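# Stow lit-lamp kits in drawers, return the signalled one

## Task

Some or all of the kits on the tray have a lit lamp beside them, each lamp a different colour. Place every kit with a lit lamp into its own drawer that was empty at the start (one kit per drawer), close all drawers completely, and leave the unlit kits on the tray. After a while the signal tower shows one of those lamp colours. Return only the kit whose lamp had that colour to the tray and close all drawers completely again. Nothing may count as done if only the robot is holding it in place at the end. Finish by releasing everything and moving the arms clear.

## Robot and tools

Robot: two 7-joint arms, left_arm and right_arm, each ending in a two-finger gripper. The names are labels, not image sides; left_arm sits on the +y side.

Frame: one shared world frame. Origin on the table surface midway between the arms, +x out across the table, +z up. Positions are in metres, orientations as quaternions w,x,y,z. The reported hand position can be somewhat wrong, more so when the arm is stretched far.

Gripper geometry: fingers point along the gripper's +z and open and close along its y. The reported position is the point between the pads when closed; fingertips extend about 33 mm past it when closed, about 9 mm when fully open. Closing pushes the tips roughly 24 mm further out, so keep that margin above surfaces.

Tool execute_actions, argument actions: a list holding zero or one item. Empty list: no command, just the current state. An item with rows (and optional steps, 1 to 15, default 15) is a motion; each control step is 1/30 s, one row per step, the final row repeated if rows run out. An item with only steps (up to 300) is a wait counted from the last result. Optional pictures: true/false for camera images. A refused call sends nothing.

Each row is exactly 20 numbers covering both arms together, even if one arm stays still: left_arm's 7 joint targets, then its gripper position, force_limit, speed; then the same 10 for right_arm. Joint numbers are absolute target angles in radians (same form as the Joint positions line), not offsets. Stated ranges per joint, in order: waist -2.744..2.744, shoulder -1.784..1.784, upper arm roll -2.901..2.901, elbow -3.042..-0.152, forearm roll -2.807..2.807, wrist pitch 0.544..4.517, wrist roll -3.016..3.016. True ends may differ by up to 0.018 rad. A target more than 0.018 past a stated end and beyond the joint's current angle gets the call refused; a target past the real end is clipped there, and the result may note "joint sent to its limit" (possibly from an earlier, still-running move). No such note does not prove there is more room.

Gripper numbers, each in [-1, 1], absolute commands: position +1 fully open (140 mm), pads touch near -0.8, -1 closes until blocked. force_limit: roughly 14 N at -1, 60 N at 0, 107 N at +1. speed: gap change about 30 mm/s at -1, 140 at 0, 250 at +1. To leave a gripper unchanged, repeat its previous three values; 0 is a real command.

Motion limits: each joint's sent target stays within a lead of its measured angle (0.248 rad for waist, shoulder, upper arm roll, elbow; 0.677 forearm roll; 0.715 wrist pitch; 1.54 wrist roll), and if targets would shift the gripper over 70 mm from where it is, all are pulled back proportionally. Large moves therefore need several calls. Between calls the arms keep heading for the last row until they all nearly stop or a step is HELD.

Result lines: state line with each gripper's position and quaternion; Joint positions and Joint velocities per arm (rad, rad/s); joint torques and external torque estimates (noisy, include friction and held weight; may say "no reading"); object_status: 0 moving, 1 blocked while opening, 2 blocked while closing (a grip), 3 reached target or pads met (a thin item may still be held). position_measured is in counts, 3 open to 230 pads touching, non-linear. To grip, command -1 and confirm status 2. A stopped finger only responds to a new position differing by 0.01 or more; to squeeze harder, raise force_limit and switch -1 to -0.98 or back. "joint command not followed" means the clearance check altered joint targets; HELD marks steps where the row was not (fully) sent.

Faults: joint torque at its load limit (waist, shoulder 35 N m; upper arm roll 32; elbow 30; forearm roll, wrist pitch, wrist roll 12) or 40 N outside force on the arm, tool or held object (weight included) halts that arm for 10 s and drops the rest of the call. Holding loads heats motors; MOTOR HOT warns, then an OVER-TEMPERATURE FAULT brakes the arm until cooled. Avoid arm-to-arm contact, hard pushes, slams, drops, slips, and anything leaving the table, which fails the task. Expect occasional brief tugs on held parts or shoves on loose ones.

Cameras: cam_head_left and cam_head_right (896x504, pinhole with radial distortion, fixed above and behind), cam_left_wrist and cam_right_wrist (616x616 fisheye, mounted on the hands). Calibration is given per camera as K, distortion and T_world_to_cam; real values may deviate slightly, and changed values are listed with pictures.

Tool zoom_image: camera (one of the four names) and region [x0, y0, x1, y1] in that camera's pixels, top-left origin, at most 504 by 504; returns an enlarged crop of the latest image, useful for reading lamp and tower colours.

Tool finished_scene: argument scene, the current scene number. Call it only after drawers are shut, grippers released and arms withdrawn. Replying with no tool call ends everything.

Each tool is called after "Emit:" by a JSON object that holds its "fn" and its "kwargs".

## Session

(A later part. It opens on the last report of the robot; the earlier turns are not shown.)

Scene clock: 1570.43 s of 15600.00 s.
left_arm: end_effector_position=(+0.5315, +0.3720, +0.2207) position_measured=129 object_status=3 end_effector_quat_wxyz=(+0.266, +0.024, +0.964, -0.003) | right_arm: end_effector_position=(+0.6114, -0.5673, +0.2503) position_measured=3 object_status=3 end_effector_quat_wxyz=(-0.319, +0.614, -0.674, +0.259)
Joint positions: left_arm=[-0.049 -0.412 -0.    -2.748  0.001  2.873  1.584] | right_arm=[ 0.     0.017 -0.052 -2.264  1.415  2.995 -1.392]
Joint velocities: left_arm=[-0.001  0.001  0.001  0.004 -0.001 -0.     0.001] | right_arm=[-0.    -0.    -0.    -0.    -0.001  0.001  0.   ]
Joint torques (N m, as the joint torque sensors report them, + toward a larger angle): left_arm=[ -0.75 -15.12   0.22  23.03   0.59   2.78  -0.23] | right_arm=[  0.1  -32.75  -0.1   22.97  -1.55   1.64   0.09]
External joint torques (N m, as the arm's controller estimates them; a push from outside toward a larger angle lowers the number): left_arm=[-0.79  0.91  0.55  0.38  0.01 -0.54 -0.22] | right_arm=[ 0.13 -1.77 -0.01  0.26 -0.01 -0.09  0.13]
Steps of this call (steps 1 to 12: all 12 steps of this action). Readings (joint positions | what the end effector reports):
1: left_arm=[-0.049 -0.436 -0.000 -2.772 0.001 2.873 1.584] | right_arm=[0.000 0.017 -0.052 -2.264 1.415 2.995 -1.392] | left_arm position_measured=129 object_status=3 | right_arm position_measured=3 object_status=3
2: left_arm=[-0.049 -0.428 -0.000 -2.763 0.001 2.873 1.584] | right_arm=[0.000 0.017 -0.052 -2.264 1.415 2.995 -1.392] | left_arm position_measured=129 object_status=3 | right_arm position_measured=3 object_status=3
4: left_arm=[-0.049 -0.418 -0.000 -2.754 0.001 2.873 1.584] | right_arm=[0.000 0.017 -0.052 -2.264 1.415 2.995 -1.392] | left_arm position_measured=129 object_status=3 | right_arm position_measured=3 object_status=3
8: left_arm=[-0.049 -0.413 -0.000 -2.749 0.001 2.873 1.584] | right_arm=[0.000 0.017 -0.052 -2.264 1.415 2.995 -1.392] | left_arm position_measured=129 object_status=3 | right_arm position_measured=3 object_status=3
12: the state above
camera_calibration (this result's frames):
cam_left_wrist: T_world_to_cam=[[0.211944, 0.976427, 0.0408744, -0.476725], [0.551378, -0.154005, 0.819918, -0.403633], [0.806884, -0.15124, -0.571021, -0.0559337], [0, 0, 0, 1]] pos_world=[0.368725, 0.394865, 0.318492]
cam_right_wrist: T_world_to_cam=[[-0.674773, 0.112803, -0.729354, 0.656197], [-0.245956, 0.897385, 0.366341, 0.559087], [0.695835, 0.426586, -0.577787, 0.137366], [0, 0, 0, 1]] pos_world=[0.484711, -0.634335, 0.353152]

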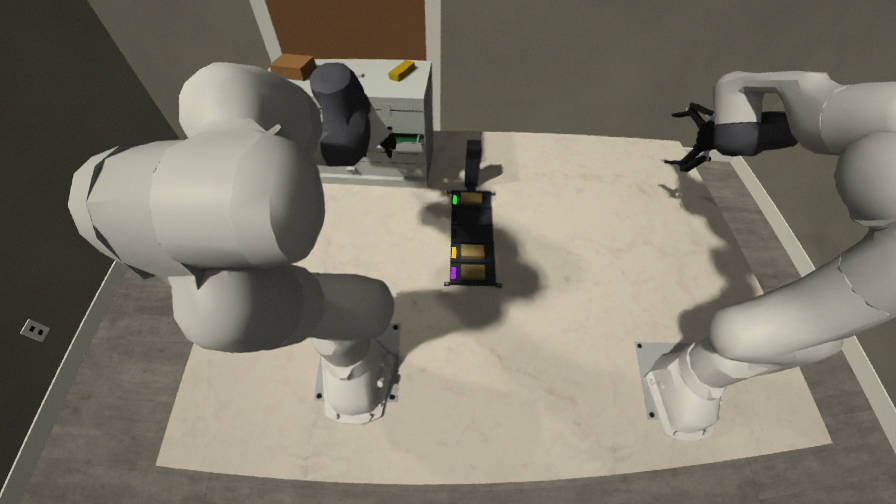

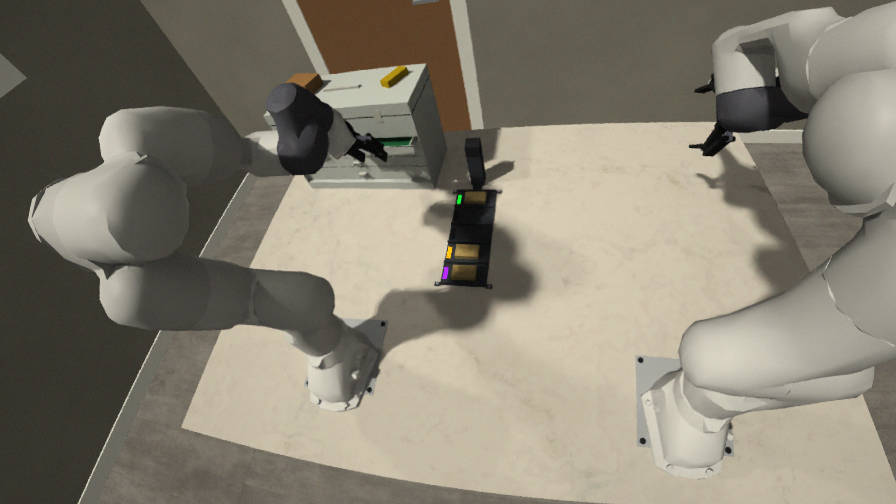

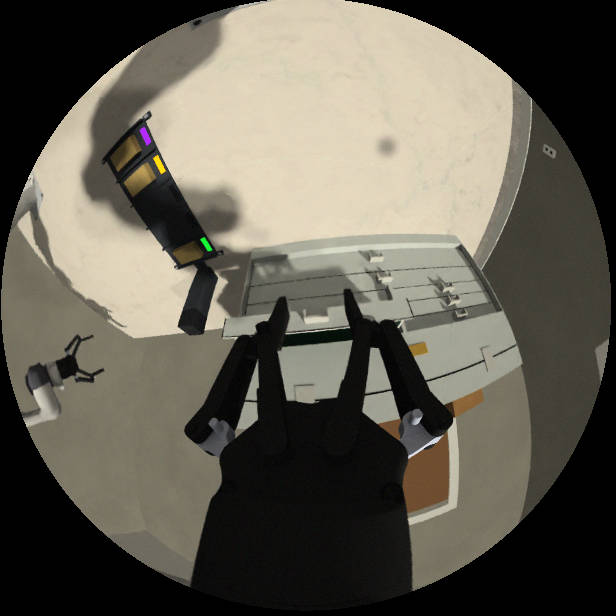

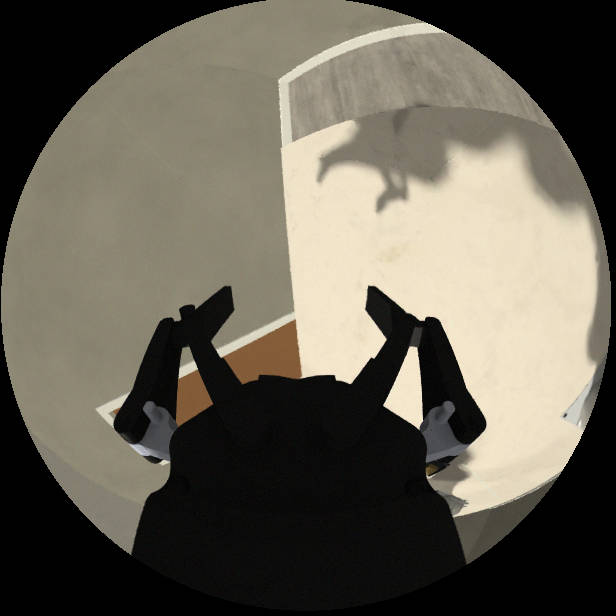

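Emit:
{"fn": "execute_actions", "kwargs": {"actions": [{"rows": [[-0.049,-0.424,0,-2.741,0,2.852,1.578,0,0,-0.3, 0,0.017,-0.05,-2.264,1.415,2.995,-1.392,1,0,0]], "steps": 15}], "pictures": false}}

Emit:
{"fn": "execute_actions", "kwargs": {"actions": [{"rows": [[-0.049,-0.424,0,-2.741,0,2.853,1.578,-1,0,-0.5, 0,0.017,-0.05,-2.264,1.415,2.995,-1.392,1,0,0]], "steps": 15}], "pictures": false}}

Emit:
{"fn": "execute_actions", "kwargs": {"actions": [{"steps": 8}], "pictures": false}}

Emit:
{"fn": "execute_actions", "kwargs": {"actions": [{"rows": [[-0.049,-0.436,0,-2.753,0,2.85,1.578,-1,0,-0.5, 0,0.017,-0.05,-2.264,1.415,2.995,-1.392,1,0,0],[-0.049,-0.454,0,-2.768,0,2.846,1.578,-1,0,-0.5, 0,0.017,-0.05,-2.264,1.415,2.995,-1.392,1,0,0],[-0.048,-0.473,0,-2.783,0,2.842,1.578,-1,0,-0.5, 0,0.017,-0.05,-2.264,1.415,2.995,-1.392,1,0,0],[-0.048,-0.491,0,-2.797,0,2.838,1.578,-1,0,-0.5, 0,0.017,-0.05,-2.264,1.415,2.995,-1.392,1,0,0],[-0.048,-0.51,0,-2.812,0,2.833,1.578,-1,0,-0.5, 0,0.017,-0.05,-2.264,1.415,2.995,-1.392,1,0,0],[-0.047,-0.529,0,-2.8264,0,2.828,1.578,-1,0,-0.5, 0,0.017,-0.05,-2.264,1.415,2.995,-1.392,1,0,0],[-0.047,-0.548,0,-2.84,0,2.822,1.578,-1,0,-0.5, 0,0.017,-0.05,-2.264,1.415,2.995,-1.392,1,0,0],[-0.046,-0.568,0,-2.854,0,2.816,1.578,-1,0,-0.5, 0,0.017,-0.05,-2.264,1.415,2.995,-1.392,1,0,0],[-0.046,-0.587,0,-2.867,0,2.81,1.578,-1,0,-0.5, 0,0.017,-0.05,-2.264,1.415,2.995,-1.392,1,0,0],[-0.045,-0.607,0,-2.881,0,2.804,1.578,-1,0,-0.5, 0,0.017,-0.05,-2.264,1.415,2.995,-1.392,1,0,0],[-0.045,-0.627,0,-2.894,0,2.799,1.578,-1,0,-0.5, 0,0.017,-0.05,-2.264,1.415,2.995,-1.392,1,0,0],[-0.044,-0.647,0,-2.908,0,2.795,1.578,-1,0,-0.5, 0,0.017,-0.05,-2.264,1.415,2.995,-1.392,1,0,0]], "steps": 15}], "pictures": false}}

Emit:
{"fn": "execute_actions", "kwargs": {"actions": [{"steps": 10}]}}

Scene clock: 1597.63 s of 15600.00 s.
left_arm: end_effector_position=(+0.5312, +0.3721, +0.2251) position_measured=129 object_status=3 end_effector_quat_wxyz=(+0.265, +0.024, +0.964, -0.003) | right_arm: end_effector_position=(+0.6114, -0.5673, +0.2503) position_measured=3 object_status=3 end_effector_quat_wxyz=(-0.319, +0.614, -0.674, +0.259)
Joint positions: left_arm=[-0.049 -0.422 -0.    -2.742  0.001  2.857  1.584] | right_arm=[ 0.     0.017 -0.052 -2.264  1.415  2.995 -1.392]
Joint velocities: left_arm=[ 0.     0.001 -0.     0.001  0.001 -0.005  0.002] | right_arm=[ 0.    -0.    -0.    -0.    -0.    -0.001 -0.   ]
Joint torques (N m, as the joint torque sensors report them, + toward a larger angle): left_arm=[  0.23 -16.29   0.5   22.52   0.57   2.68  -0.26] | right_arm=[  0.19 -32.66  -0.16  23.17  -1.56   1.63   0.03]
External joint torques (N m, as the arm's controller estimates them; a push from outside toward a larger angle lowers the number): left_arm=[ 0.27 -0.54  0.92 -0.26 -0.03 -0.64 -0.25] | right_arm=[ 0.17 -1.62 -0.12  0.42 -0.02 -0.1   0.07]
Steps of this call (steps 1 to 15: the robot went on to your last target; steps 16 to 90: nothing new was sent; then 23.70 s passed at rest; steps 91 to 105: all 15 steps of this action). Readings (joint positions | what the end effector reports):
91: left_arm=[-0.049 -0.413 -0.000 -2.747 0.001 2.870 1.584] | right_arm=[0.000 0.017 -0.052 -2.264 1.415 2.995 -1.392] | left_arm position_measured=129 object_status=3 | right_arm position_measured=3 object_status=3
92: left_arm=[-0.049 -0.416 -0.000 -2.746 0.001 2.867 1.584] | right_arm=[0.000 0.017 -0.052 -2.264 1.415 2.995 -1.392] | left_arm position_measured=129 object_status=3 | right_arm position_measured=3 object_status=3
94: left_arm=[-0.049 -0.420 -0.000 -2.744 0.001 2.864 1.584] | right_arm=[0.000 0.017 -0.052 -2.264 1.415 2.995 -1.392] | left_arm position_measured=129 object_status=3 | right_arm position_measured=3 object_status=3
98: left_arm=[-0.049 -0.422 -0.000 -2.742 0.001 2.860 1.584] | right_arm=[0.000 0.017 -0.052 -2.264 1.415 2.995 -1.392] | left_arm position_measured=129 object_status=3 | right_arm position_measured=3 object_status=3
105: the state above

Scene clock: 1598.13 s of 15600.00 s.
left_arm: end_effector_position=(+0.5312, +0.3706, +0.2255) position_measured=192 object_status=0 end_effector_quat_wxyz=(+0.265, +0.025, +0.964, -0.003) | right_arm: end_effector_position=(+0.6114, -0.5673, +0.2503) position_measured=3 object_status=3 end_effector_quat_wxyz=(-0.319, +0.614, -0.674, +0.259)
Joint positions: left_arm=[-0.051 -0.423 -0.002 -2.742  0.001  2.857  1.584] | right_arm=[ 0.     0.017 -0.052 -2.264  1.415  2.995 -1.392]
Joint velocities: left_arm=[ 0.     0.    -0.001 -0.001 -0.002 -0.     0.   ] | right_arm=[ 0.     0.     0.    -0.001  0.    -0.001 -0.   ]
Joint torques (N m, as the joint torque sensors report them, + toward a larger angle): left_arm=[  0.14 -16.08   0.14  22.74   0.64   2.82  -0.22] | right_arm=[  0.29 -32.65  -0.43  23.13  -1.51   1.66   0.03]
External joint torques (N m, as the arm's controller estimates them; a push from outside toward a larger angle lowers the number): left_arm=[ 0.41 -0.44  0.77  0.07  0.01 -0.46 -0.21] | right_arm=[ 0.29 -1.84 -0.36  0.54  0.02 -0.06  0.07]
Steps of this call (steps 1 to 15: all 15 steps of this action). Readings (joint positions | what the end effector reports):
1: left_arm=[-0.049 -0.422 -0.000 -2.742 0.001 2.857 1.584] | right_arm=[0.000 0.017 -0.052 -2.264 1.415 2.995 -1.392] | left_arm position_measured=129 object_status=0 | right_arm position_measured=3 object_status=3
2: left_arm=[-0.049 -0.422 -0.000 -2.742 0.001 2.857 1.584] | right_arm=[0.000 0.017 -0.052 -2.264 1.415 2.995 -1.392] | left_arm position_measured=132 object_status=0 | right_arm position_measured=3 object_status=3
4: left_arm=[-0.049 -0.422 -0.000 -2.742 0.001 2.857 1.584] | right_arm=[0.000 0.017 -0.052 -2.264 1.415 2.995 -1.392] | left_arm position_measured=142 object_status=0 | right_arm position_measured=3 object_status=3
8: left_arm=[-0.049 -0.422 -0.000 -2.742 0.001 2.857 1.584] | right_arm=[0.000 0.017 -0.052 -2.264 1.415 2.995 -1.392] | left_arm position_measured=160 object_status=0 | right_arm position_measured=3 object_status=3
15: the state above

Scene clock: 1598.40 s of 15600.00 s.
left_arm: end_effector_position=(+0.5312, +0.3706, +0.2255) position_measured=193 object_status=2 end_effector_quat_wxyz=(+0.265, +0.025, +0.964, -0.003) | right_arm: end_effector_position=(+0.6114, -0.5673, +0.2503) position_measured=3 object_status=3 end_effector_quat_wxyz=(-0.319, +0.614, -0.674, +0.259)
Joint positions: left_arm=[-0.051 -0.423 -0.002 -2.742  0.001  2.857  1.584] | right_arm=[ 0.     0.017 -0.052 -2.264  1.415  2.995 -1.392]
Joint velocities: left_arm=[-0.001  0.001  0.001  0.    -0.001 -0.001  0.001] | right_arm=[-0.001  0.    -0.002 -0.002 -0.002  0.     0.   ]
Joint torques (N m, as the joint torque sensors report them, + toward a larger angle): left_arm=[  1.23 -16.14   0.89  23.15   0.61   2.92  -0.13] | right_arm=[  0.52 -32.76  -0.24  22.94  -1.51   1.66  -0.01]
External joint torques (N m, as the arm's controller estimates them; a push from outside toward a larger angle lowers the number): left_arm=[ 1.22 -0.36  1.25  0.3   0.01 -0.41 -0.12] | right_arm=[ 0.6  -2.   -0.1   0.35  0.01 -0.07  0.03]
Steps of this call (steps 1 to 8: the robot went on to your last target). Readings (joint positions | what the end effector reports):
1: left_arm=[-0.051 -0.423 -0.002 -2.742 0.001 2.857 1.584] | right_arm=[0.000 0.017 -0.052 -2.264 1.415 2.995 -1.392] | left_arm position_measured=193 object_status=0 | right_arm position_measured=3 object_status=3
2: left_arm=[-0.051 -0.423 -0.002 -2.742 0.001 2.857 1.584] | right_arm=[0.000 0.017 -0.052 -2.264 1.415 2.995 -1.392] | left_arm position_measured=193 object_status=0 | right_arm position_measured=3 object_status=3
4: left_arm=[-0.051 -0.423 -0.002 -2.742 0.001 2.857 1.584] | right_arm=[0.000 0.017 -0.052 -2.264 1.415 2.995 -1.392] | left_arm position_measured=193 object_status=0 | right_arm position_measured=3 object_status=3
8: the state above

Scene clock: 1598.90 s of 15600.00 s.
left_arm: end_effector_position=(+0.4763, +0.3733, +0.2261) position_measured=193 object_status=2 end_effector_quat_wxyz=(+0.268, +0.025, +0.963, -0.003) | right_arm: end_effector_position=(+0.6114, -0.5673, +0.2503) position_measured=3 object_status=3 end_effector_quat_wxyz=(-0.319, +0.614, -0.674, +0.259)
Joint positions: left_arm=[-0.05  -0.634 -0.002 -2.901  0.001  2.809  1.584] | right_arm=[ 0.     0.017 -0.052 -2.264  1.415  2.995 -1.392]
Joint velocities: left_arm=[-0.001 -0.152  0.001 -0.094  0.001 -0.066  0.   ] | right_arm=[-0.     0.001 -0.     0.    -0.001  0.001  0.001]
Joint torques (N m, as the joint torque sensors report them, + toward a larger angle): left_arm=[ 3.07 -9.92  1.02 22.77  0.64  2.82 -0.24] | right_arm=[  0.1  -32.57   0.26  23.26  -1.58   1.59   0.03]
External joint torques (N m, as the arm's controller estimates them; a push from outside toward a larger angle lowers the number): left_arm=[ 3.19 -2.39  1.66 -0.97 -0.04 -0.49 -0.22] | right_arm=[ 0.21 -1.65  0.42  0.58 -0.05 -0.15  0.07]
Steps of this call (steps 1 to 15: all 15 steps of this action). Readings (joint positions | what the end effector reports):
1: left_arm=[-0.051 -0.425 -0.002 -2.744 0.001 2.857 1.584] | right_arm=[0.000 0.017 -0.052 -2.264 1.415 2.995 -1.392] | left_arm position_measured=193 object_status=2 | right_arm position_measured=3 object_status=3
2: left_arm=[-0.051 -0.432 -0.002 -2.750 0.001 2.856 1.584] | right_arm=[0.000 0.017 -0.052 -2.264 1.415 2.995 -1.392] | left_arm position_measured=193 object_status=2 | right_arm position_measured=3 object_status=3
4: left_arm=[-0.051 -0.457 -0.002 -2.771 0.001 2.853 1.584] | right_arm=[0.000 0.017 -0.052 -2.264 1.415 2.995 -1.392] | left_arm position_measured=193 object_status=2 | right_arm position_measured=3 object_status=3
8: left_arm=[-0.051 -0.525 -0.002 -2.824 0.001 2.839 1.584] | right_arm=[0.000 0.017 -0.052 -2.264 1.415 2.995 -1.392] | left_arm position_measured=193 object_status=2 | right_arm position_measured=3 object_status=3
15: the state above

Scene clock: 1599.23 s of 15600.00 s.
left_arm: end_effector_position=(+0.4735, +0.3734, +0.2262) position_measured=193 object_status=2 end_effector_quat_wxyz=(+0.267, +0.025, +0.963, -0.003) | right_arm: end_effector_position=(+0.6114, -0.5673, +0.2503) position_measured=3 object_status=3 end_effector_quat_wxyz=(-0.319, +0.614, -0.674, +0.259)
Joint positions: left_arm=[-0.05  -0.644 -0.002 -2.906  0.001  2.802  1.584] | right_arm=[ 0.     0.017 -0.052 -2.264  1.415  2.995 -1.392]
Joint velocities: left_arm=[ 0.    -0.002 -0.001 -0.002 -0.    -0.004 -0.001] | right_arm=[ 0.001 -0.001  0.001 -0.    -0.001  0.001  0.001]
Joint torques (N m, as the joint torque sensors report them, + toward a larger angle): left_arm=[  2.74 -10.08   1.03  22.01   0.65   2.53  -0.21] | right_arm=[  0.14 -32.68  -0.08  22.81  -1.53   1.68   0.01]
External joint torques (N m, as the arm's controller estimates them; a push from outside toward a larger angle lowers the number): left_arm=[ 2.77 -1.29  1.6  -1.28  0.01 -0.77 -0.19] | right_arm=[ 0.04 -1.84 -0.11  0.17  0.   -0.04  0.05]
Steps of this call (steps 1 to 10: the robot went on to your last target). Readings (joint positions | what the end effector reports):
1: left_arm=[-0.050 -0.638 -0.002 -2.903 0.001 2.807 1.584] | right_arm=[0.000 0.017 -0.052 -2.264 1.415 2.995 -1.392] | left_arm position_measured=193 object_status=2 | right_arm position_measured=3 object_status=3
2: left_arm=[-0.050 -0.640 -0.002 -2.904 0.001 2.806 1.584] | right_arm=[0.000 0.017 -0.052 -2.264 1.415 2.995 -1.392] | left_arm position_measured=193 object_status=2 | right_arm position_measured=3 object_status=3
4: left_arm=[-0.050 -0.643 -0.002 -2.906 0.001 2.804 1.584] | right_arm=[0.000 0.017 -0.052 -2.264 1.415 2.995 -1.392] | left_arm position_measured=193 object_status=2 | right_arm position_measured=3 object_status=3
8: left_arm=[-0.050 -0.644 -0.002 -2.906 0.001 2.802 1.584] | right_arm=[0.000 0.017 -0.052 -2.264 1.415 2.995 -1.392] | left_arm position_measured=193 object_status=2 | right_arm position_measured=3 object_status=3
10: the state above
camera_calibration (this result's frames):
cam_left_wrist: T_world_to_cam=[[0.213337, 0.976073, 0.0420523, -0.466811], [0.549068, -0.155388, 0.821206, -0.37463], [0.808091, -0.152104, -0.569081, -0.0065364], [0, 0, 0, 1]] pos_world=[0.310568, 0.396434, 0.323559]
cam_right_wrist: T_world_to_cam=[[-0.674773, 0.112803, -0.729354, 0.656197], [-0.245956, 0.897385, 0.366341, 0.559087], [0.695835, 0.426586, -0.577787, 0.137366], [0, 0, 0, 1]] pos_world=[0.484711, -0.634335, 0.353152]

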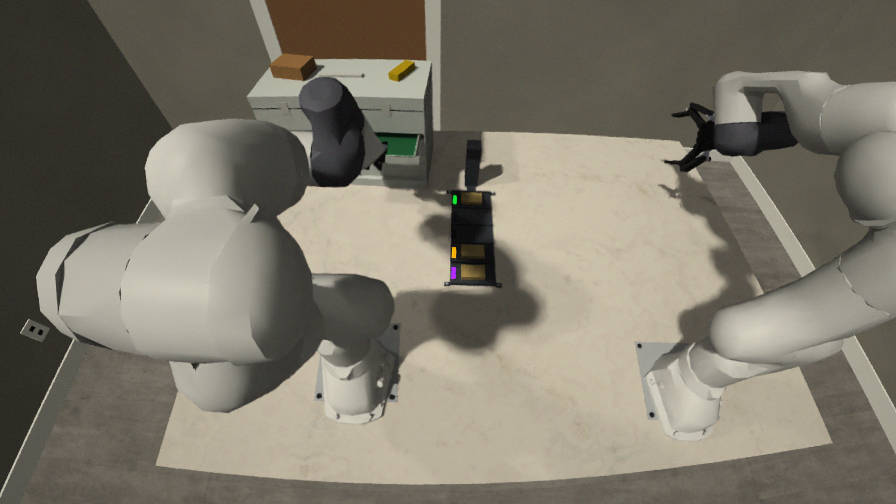

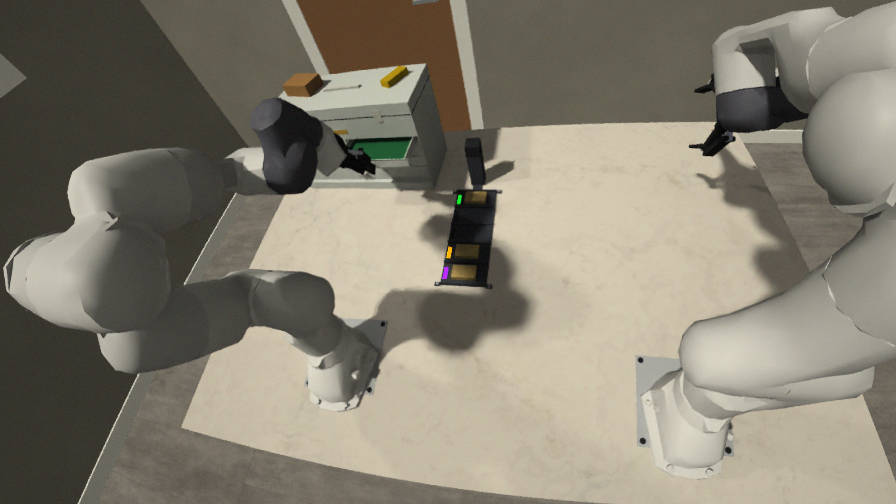

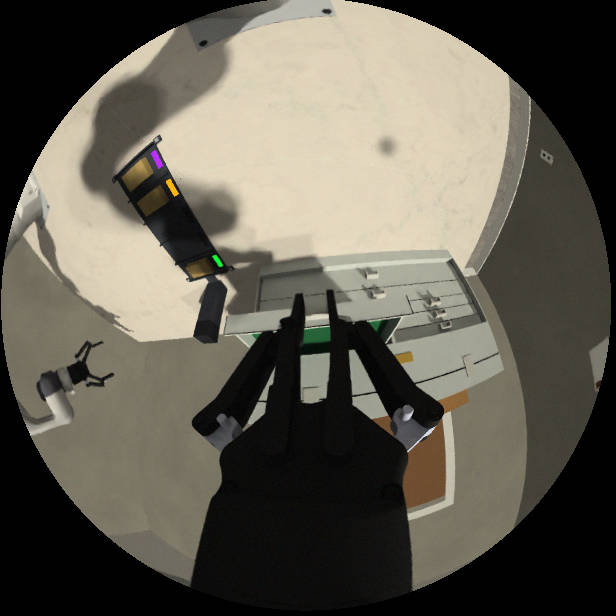

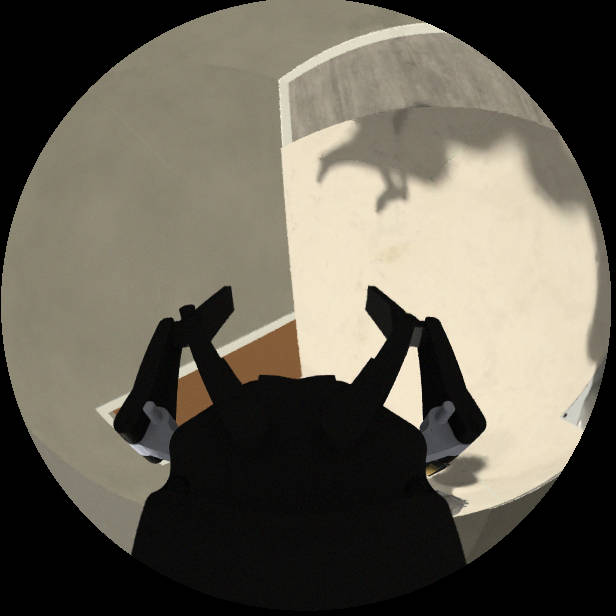

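Emit:
{"fn": "execute_actions", "kwargs": {"actions": [{"rows": [[-0.05,-0.644,0,-2.906,0,2.802,1.578,0.2,-0.3,-0.3, 0,0.017,-0.05,-2.264,1.415,2.995,-1.392,1,0,0]], "steps": 10}], "pictures": false}}

Emit:
{"fn": "execute_actions", "kwargs": {"actions": [{"rows": [[-0.05,-0.644,0,-2.906,0,2.3,1.2,0.2,-0.3,-0.3, 0,0.017,-0.05,-2.264,1.415,2.995,-1.392,1,0,0]], "steps": 10}], "pictures": false}}

Emit:
{"fn": "execute_actions", "kwargs": {"actions": [{"rows": [[-0.45,-0.5,0,-2.8,0,2.3,0.855,0.2,-0.3,-0.3, 0,0.017,-0.05,-2.264,1.415,2.995,-1.392,1,0,0]], "steps": 12}], "pictures": false}}

Emit:
{"fn": "execute_actions", "kwargs": {"actions": [{"rows": [[-0.76,-0.25,0,-2.6,0,2.4,0.855,0.2,-0.3,-0.3, 0,0.017,-0.05,-2.264,1.415,2.995,-1.392,1,0,0]], "steps": 12}], "pictures": false}}

Emit:
{"fn": "execute_actions", "kwargs": {"actions": [{"rows": [[-0.76,-0.049,0,-2.605,0,2.56,0.855,0.2,-0.3,-0.3, 0,0.017,-0.05,-2.264,1.415,2.995,-1.392,1,0,0]], "steps": 15}], "pictures": false}}

Emit:
{"fn": "execute_actions", "kwargs": {"actions": [{"steps": 20}]}}

Emit:
{"fn": "zoom_image", "kwargs": {"camera": "cam_left_wrist", "region": [220, 220, 420, 380]}}

Scene clock: 1633.07 s of 15600.00 s.
left_arm: end_effector_position=(+0.4733, +0.3734, +0.2260) position_measured=142 object_status=0 end_effector_quat_wxyz=(+0.267, +0.025, +0.964, -0.003) | right_arm: end_effector_position=(+0.6114, -0.5673, +0.2503) position_measured=3 object_status=3 end_effector_quat_wxyz=(-0.319, +0.614, -0.674, +0.259)
Joint positions: left_arm=[-0.05  -0.645 -0.002 -2.906  0.001  2.801  1.584] | right_arm=[ 0.     0.017 -0.052 -2.264  1.415  2.995 -1.392]
Joint velocities: left_arm=[ 0.001 -0.001  0.     0.    -0.001 -0.     0.002] | right_arm=[ 0.001  0.001  0.     0.002 -0.     0.     0.   ]
Joint torques (N m, as the joint torque sensors report them, + toward a larger angle): left_arm=[-0.99 -7.5   0.83 22.42  0.53  3.63 -0.33] | right_arm=[  0.27 -32.84   0.23  22.91  -1.56   1.68   0.05]
External joint torques (N m, as the arm's controller estimates them; a push from outside toward a larger angle lowers the number): left_arm=[-0.99  1.36  1.37 -0.92 -0.1   0.31 -0.32] | right_arm=[ 0.31 -2.06  0.33  0.27 -0.03 -0.04  0.09]
Steps of this call (steps 1 to 30: the robot went on to your last target; steps 31 to 90: nothing new was sent; then 30.50 s passed at rest; steps 91 to 100: all 10 steps of this action). Readings (joint positions | what the end effector reports):
91: left_arm=[-0.050 -0.645 -0.002 -2.906 0.001 2.801 1.584] | right_arm=[0.000 0.017 -0.052 -2.264 1.415 2.995 -1.392] | left_arm position_measured=193 object_status=0 | right_arm position_measured=3 object_status=3
92: left_arm=[-0.050 -0.645 -0.002 -2.906 0.001 2.801 1.584] | right_arm=[0.000 0.017 -0.052 -2.264 1.415 2.995 -1.392] | left_arm position_measured=193 object_status=0 | right_arm position_measured=3 object_status=3
94: left_arm=[-0.050 -0.645 -0.002 -2.906 0.001 2.801 1.584] | right_arm=[0.000 0.017 -0.052 -2.264 1.415 2.995 -1.392] | left_arm position_measured=177 object_status=0 | right_arm position_measured=3 object_status=3
98: left_arm=[-0.050 -0.645 -0.002 -2.906 0.001 2.801 1.584] | right_arm=[0.000 0.017 -0.052 -2.264 1.415 2.995 -1.392] | left_arm position_measured=154 object_status=0 | right_arm position_measured=3 object_status=3
100: the state above

Scene clock: 1633.40 s of 15600.00 s.
left_arm: end_effector_position=(+0.3789, +0.3771, +0.1575) position_measured=104 object_status=0 end_effector_quat_wxyz=(+0.091, -0.070, +0.993, -0.009) | right_arm: end_effector_position=(+0.6114, -0.5673, +0.2503) position_measured=3 object_status=3 end_effector_quat_wxyz=(-0.319, +0.614, -0.674, +0.259)
Joint positions: left_arm=[-0.05  -0.646 -0.002 -2.905  0.001  2.443  1.392] | right_arm=[ 0.     0.017 -0.052 -2.264  1.415  2.995 -1.392]
Joint velocities: left_arm=[ 0.     0.005 -0.    -0.017 -0.001 -0.851 -0.614] | right_arm=[-0.    -0.001  0.     0.001 -0.001 -0.001  0.001]
Joint torques (N m, as the joint torque sensors report them, + toward a larger angle): left_arm=[-0.88 -6.66  0.23 22.15  0.64  2.45 -0.35] | right_arm=[ -0.25 -32.57  -0.29  23.19  -1.53   1.67   0.09]
External joint torques (N m, as the arm's controller estimates them; a push from outside toward a larger angle lowers the number): left_arm=[-0.86  2.41  0.78 -1.95  0.   -0.8  -0.35] | right_arm=[-0.27 -1.58 -0.25  0.47  0.01 -0.06  0.14]
Steps of this call (steps 1 to 10: all 10 steps of this action). Readings (joint positions | what the end effector reports):
1: left_arm=[-0.050 -0.646 -0.002 -2.904 0.001 2.768 1.569] | right_arm=[0.000 0.017 -0.052 -2.264 1.415 2.995 -1.392] | left_arm position_measured=137 object_status=0 | right_arm position_measured=3 object_status=3
2: left_arm=[-0.050 -0.646 -0.002 -2.903 0.001 2.732 1.553] | right_arm=[0.000 0.017 -0.052 -2.264 1.415 2.995 -1.392] | left_arm position_measured=131 object_status=0 | right_arm position_measured=3 object_status=3
4: left_arm=[-0.050 -0.646 -0.002 -2.904 0.001 2.658 1.518] | right_arm=[0.000 0.017 -0.052 -2.264 1.415 2.995 -1.392] | left_arm position_measured=119 object_status=0 | right_arm position_measured=3 object_status=3
8: left_arm=[-0.050 -0.646 -0.002 -2.904 0.001 2.511 1.437] | right_arm=[0.000 0.017 -0.052 -2.264 1.415 2.995 -1.392] | left_arm position_measured=104 object_status=0 | right_arm position_measured=3 object_status=3
10: the state above

Scene clock: 1633.80 s of 15600.00 s.
left_arm: end_effector_position=(+0.3331, +0.2417, +0.1387) position_measured=104 object_status=3 end_effector_quat_wxyz=(+0.009, -0.057, +0.998, -0.004) | right_arm: end_effector_position=(+0.6114, -0.5673, +0.2503) position_measured=3 object_status=3 end_effector_quat_wxyz=(-0.319, +0.614, -0.674, +0.259)
Joint positions: left_arm=[-0.443 -0.503 -0.004 -2.803 -0.     2.321  1.023] | right_arm=[ 0.     0.017 -0.052 -2.264  1.415  2.995 -1.392]
Joint velocities: left_arm=[-0.058  0.014  0.004  0.014 -0.001 -0.099 -0.534] | right_arm=[ 0.     0.    -0.001 -0.002  0.    -0.    -0.   ]
Joint torques (N m, as the joint torque sensors report them, + toward a larger angle): left_arm=[ -1.35 -10.79   1.79  23.09   0.84   1.97  -0.44] | right_arm=[  0.04 -32.79   0.04  23.11  -1.56   1.65   0.02]
External joint torques (N m, as the arm's controller estimates them; a push from outside toward a larger angle lowers the number): left_arm=[-1.98  1.92  1.63  0.79  0.26 -0.57 -0.45] | right_arm=[ 0.12 -1.94  0.18  0.5  -0.03 -0.08  0.06]
Steps of this call (steps 1 to 12: all 12 steps of this action). Readings (joint positions | what the end effector reports):
1: left_arm=[-0.090 -0.622 0.009 -2.888 -0.000 2.422 1.353] | right_arm=[0.000 0.017 -0.052 -2.264 1.415 2.995 -1.392] | left_arm position_measured=104 object_status=0 | right_arm position_measured=3 object_status=3
2: left_arm=[-0.147 -0.591 0.009 -2.866 -0.000 2.407 1.315] | right_arm=[0.000 0.017 -0.052 -2.264 1.415 2.995 -1.392] | left_arm position_measured=104 object_status=0 | right_arm position_measured=3 object_status=3
4: left_arm=[-0.264 -0.550 0.007 -2.836 -0.000 2.382 1.248] | right_arm=[0.000 0.017 -0.052 -2.264 1.415 2.995 -1.392] | left_arm position_measured=104 object_status=3 | right_arm position_measured=3 object_status=3
8: left_arm=[-0.419 -0.509 -0.004 -2.807 -0.000 2.341 1.112] | right_arm=[0.000 0.017 -0.052 -2.264 1.415 2.995 -1.392] | left_arm position_measured=104 object_status=3 | right_arm position_measured=3 object_status=3
12: the state above

Scene clock: 1634.20 s of 15600.00 s.
left_arm: end_effector_position=(+0.3266, +0.0984, +0.1331) position_measured=104 object_status=3 end_effector_quat_wxyz=(+0.014, +0.044, +0.999, -0.011) | right_arm: end_effector_position=(+0.6114, -0.5673, +0.2503) position_measured=3 object_status=3 end_effector_quat_wxyz=(-0.319, +0.614, -0.674, +0.259)
Joint positions: left_arm=[-0.755 -0.254 -0.005 -2.604 -0.001  2.386  0.915] | right_arm=[ 0.     0.017 -0.052 -2.264  1.415  2.995 -1.392]
Joint velocities: left_arm=[-0.038  0.034  0.008  0.037  0.001  0.059 -0.174] | right_arm=[ 0.    -0.    -0.001 -0.001  0.    -0.     0.001]
Joint torques (N m, as the joint torque sensors report them, + toward a larger angle): left_arm=[ -1.38 -20.1    2.65  21.62   1.01   3.27  -0.35] | right_arm=[ -0.06 -32.59   0.01  22.95  -1.51   1.64   0.03]
External joint torques (N m, as the arm's controller estimates them; a push from outside toward a larger angle lowers the number): left_arm=[-2.19  1.03  2.05  0.04  0.48  0.78 -0.35] | right_arm=[-0.02 -1.64  0.11  0.27  0.03 -0.1   0.07]
Steps of this call (steps 1 to 12: all 12 steps of this action). Readings (joint positions | what the end effector reports):
1: left_arm=[-0.473 -0.473 0.006 -2.777 -0.001 2.324 1.014] | right_arm=[0.000 0.017 -0.052 -2.264 1.415 2.995 -1.392] | left_arm position_measured=104 object_status=3 | right_arm position_measured=3 object_status=3
2: left_arm=[-0.516 -0.431 0.007 -2.742 -0.001 2.332 1.005] | right_arm=[0.000 0.017 -0.052 -2.264 1.415 2.995 -1.392] | left_arm position_measured=104 object_status=3 | right_arm position_measured=3 object_status=3
4: left_arm=[-0.605 -0.362 0.007 -2.686 -0.001 2.346 0.987] | right_arm=[0.000 0.017 -0.052 -2.264 1.415 2.995 -1.392] | left_arm position_measured=104 object_status=3 | right_arm position_measured=3 object_status=3
8: left_arm=[-0.733 -0.270 -0.004 -2.617 -0.001 2.374 0.944] | right_arm=[0.000 0.017 -0.052 -2.264 1.415 2.995 -1.392] | left_arm position_measured=104 object_status=3 | right_arm position_measured=3 object_status=3
12: the state above

Scene clock: 1634.70 s of 15600.00 s.
left_arm: end_effector_position=(+0.3274, +0.0974, +0.0585) position_measured=104 object_status=3 end_effector_quat_wxyz=(-0.004, +0.023, +1.000, +0.003) | right_arm: end_effector_position=(+0.6114, -0.5673, +0.2503) position_measured=3 object_status=3 end_effector_quat_wxyz=(-0.319, +0.614, -0.674, +0.259)
Joint positions: left_arm=[-0.757 -0.049 -0.003 -2.606 -0.001  2.547  0.872] | right_arm=[ 0.     0.017 -0.052 -2.264  1.415  2.995 -1.392]
Joint velocities: left_arm=[-0.     0.     0.     0.002 -0.     0.056 -0.036] | right_arm=[ 0.001  0.    -0.002  0.001 -0.001 -0.    -0.001]
Joint torques (N m, as the joint torque sensors report them, + toward a larger angle): left_arm=[ -2.1  -25.51   2.07  19.8    0.88   3.15  -0.29] | right_arm=[  0.02 -33.1   -0.53  23.15  -1.53   1.61   0.05]
External joint torques (N m, as the arm's controller estimates them; a push from outside toward a larger angle lowers the number): left_arm=[-2.09 -0.59  2.13  0.95  0.45  0.77 -0.29] | right_arm=[ 0.05 -2.11 -0.44  0.41  0.01 -0.13  0.09]
Steps of this call (steps 1 to 15: all 15 steps of this action). Readings (joint positions | what the end effector reports):
1: left_arm=[-0.756 -0.222 -0.004 -2.594 -0.001 2.416 0.909] | right_arm=[0.000 0.017 -0.052 -2.264 1.415 2.995 -1.392] | left_arm position_measured=104 object_status=3 | right_arm position_measured=3 object_status=3
2: left_arm=[-0.756 -0.170 -0.004 -2.589 -0.001 2.445 0.904] | right_arm=[0.000 0.017 -0.052 -2.264 1.415 2.995 -1.392] | left_arm position_measured=104 object_status=3 | right_arm position_measured=3 object_status=3
4: left_arm=[-0.757 -0.093 -0.003 -2.600 -0.001 2.480 0.896] | right_arm=[0.000 0.017 -0.052 -2.264 1.415 2.995 -1.392] | left_arm position_measured=104 object_status=3 | right_arm position_measured=3 object_status=3
8: left_arm=[-0.757 -0.050 -0.003 -2.611 -0.001 2.518 0.884] | right_arm=[0.000 0.017 -0.052 -2.264 1.415 2.995 -1.392] | left_arm position_measured=104 object_status=3 | right_arm position_measured=3 object_status=3
15: the state above

Scene clock: 1635.37 s of 15600.00 s.
left_arm: end_effector_position=(+0.3295, +0.0955, +0.0593) position_measured=104 object_status=3 end_effector_quat_wxyz=(-0.001, +0.019, +1.000, +0.000) | right_arm: end_effector_position=(+0.6114, -0.5673, +0.2503) position_measured=3 object_status=3 end_effector_quat_wxyz=(-0.319, +0.614, -0.674, +0.259)
Joint positions: left_arm=[-0.757 -0.049 -0.003 -2.606 -0.001  2.556  0.863] | right_arm=[ 0.     0.017 -0.052 -2.264  1.415  2.995 -1.392]
Joint velocities: left_arm=[ 0.001  0.001 -0.001  0.    -0.001  0.001 -0.004] | right_arm=[-0.    -0.001 -0.001 -0.    -0.001 -0.    -0.   ]
Joint torques (N m, as the joint torque sensors report them, + toward a larger angle): left_arm=[ -2.26 -25.16   1.47  19.51   0.91   3.12  -0.16] | right_arm=[ -0.09 -32.71  -0.09  22.89  -1.54   1.61   0.03]
External joint torques (N m, as the arm's controller estimates them; a push from outside toward a larger angle lowers the number): left_arm=[-2.25 -0.16  1.52  0.54  0.47  0.68 -0.16] | right_arm=[-0.01 -1.83  0.04  0.24 -0.02 -0.13  0.07]
Steps of this call (steps 1 to 15: the robot went on to your last target; steps 16 to 20: nothing new was sent). Readings (joint positions | what the end effector reports):
1: left_arm=[-0.757 -0.049 -0.003 -2.606 -0.001 2.548 0.871] | right_arm=[0.000 0.017 -0.052 -2.264 1.415 2.995 -1.392] | left_arm position_measured=104 object_status=3 | right_arm position_measured=3 object_status=3
2: left_arm=[-0.757 -0.049 -0.003 -2.606 -0.001 2.550 0.870] | right_arm=[0.000 0.017 -0.052 -2.264 1.415 2.995 -1.392] | left_arm position_measured=104 object_status=3 | right_arm position_measured=3 object_status=3
4: left_arm=[-0.757 -0.049 -0.003 -2.606 -0.001 2.552 0.868] | right_arm=[0.000 0.017 -0.052 -2.264 1.415 2.995 -1.392] | left_arm position_measured=104 object_status=3 | right_arm position_measured=3 object_status=3
8: left_arm=[-0.757 -0.049 -0.003 -2.606 -0.001 2.554 0.866] | right_arm=[0.000 0.017 -0.052 -2.264 1.415 2.995 -1.392] | left_arm position_measured=104 object_status=3 | right_arm position_measured=3 object_status=3
20: the state above
All arms were judged still, so your last target was given up. Only a new action makes them travel on or press farther. Fingers that are still opening or closing keep moving.
camera_calibration (this result's frames):
cam_left_wrist: T_world_to_cam=[[0.195213, 0.979196, -0.0553869, -0.14632], [0.895137, -0.154809, 0.418048, -0.291893], [0.400777, -0.131187, -0.906735, 0.124823], [0, 0, 0, 1]] pos_world=[0.239821, 0.114463, 0.227103]
cam_right_wrist: T_world_to_cam=[[-0.674773, 0.112803, -0.729354, 0.656197], [-0.245956, 0.897385, 0.366341, 0.559087], [0.695835, 0.426586, -0.577787, 0.137366], [0, 0, 0, 1]] pos_world=[0.484711, -0.634335, 0.353152]

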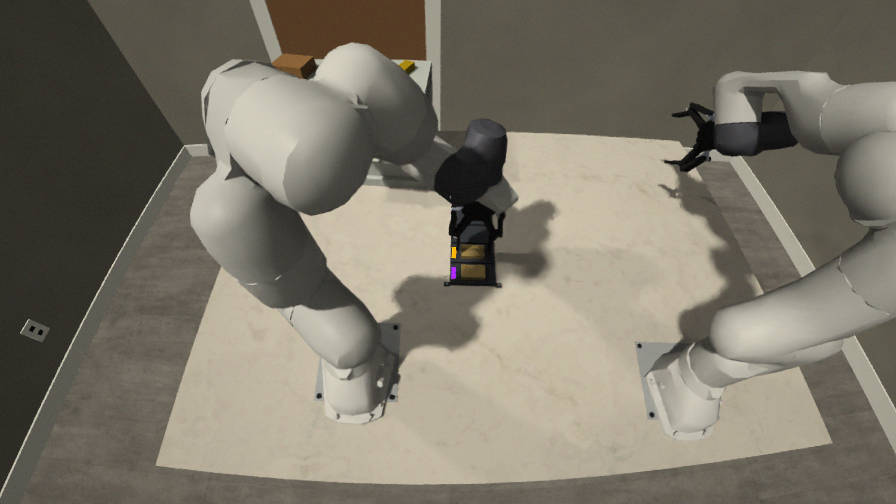

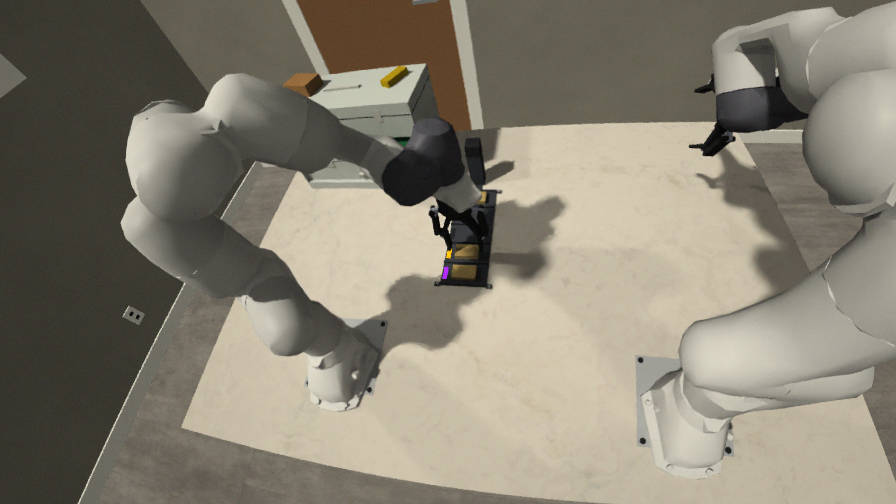

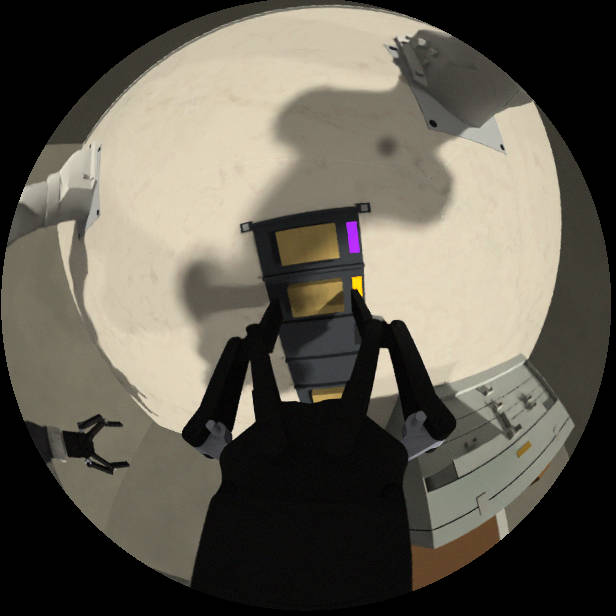

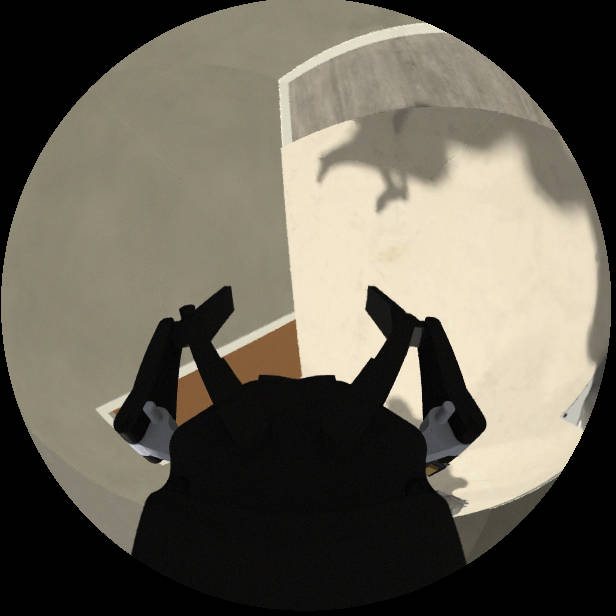

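Region (220, 220, 420, 380) of cam_left_wrist's 616x616 image, scaled by 2.520, with more detail than that image has; it fills the top 403 rows of this view, and the rest is white.

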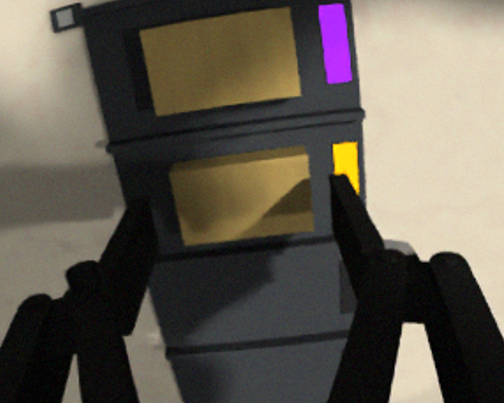

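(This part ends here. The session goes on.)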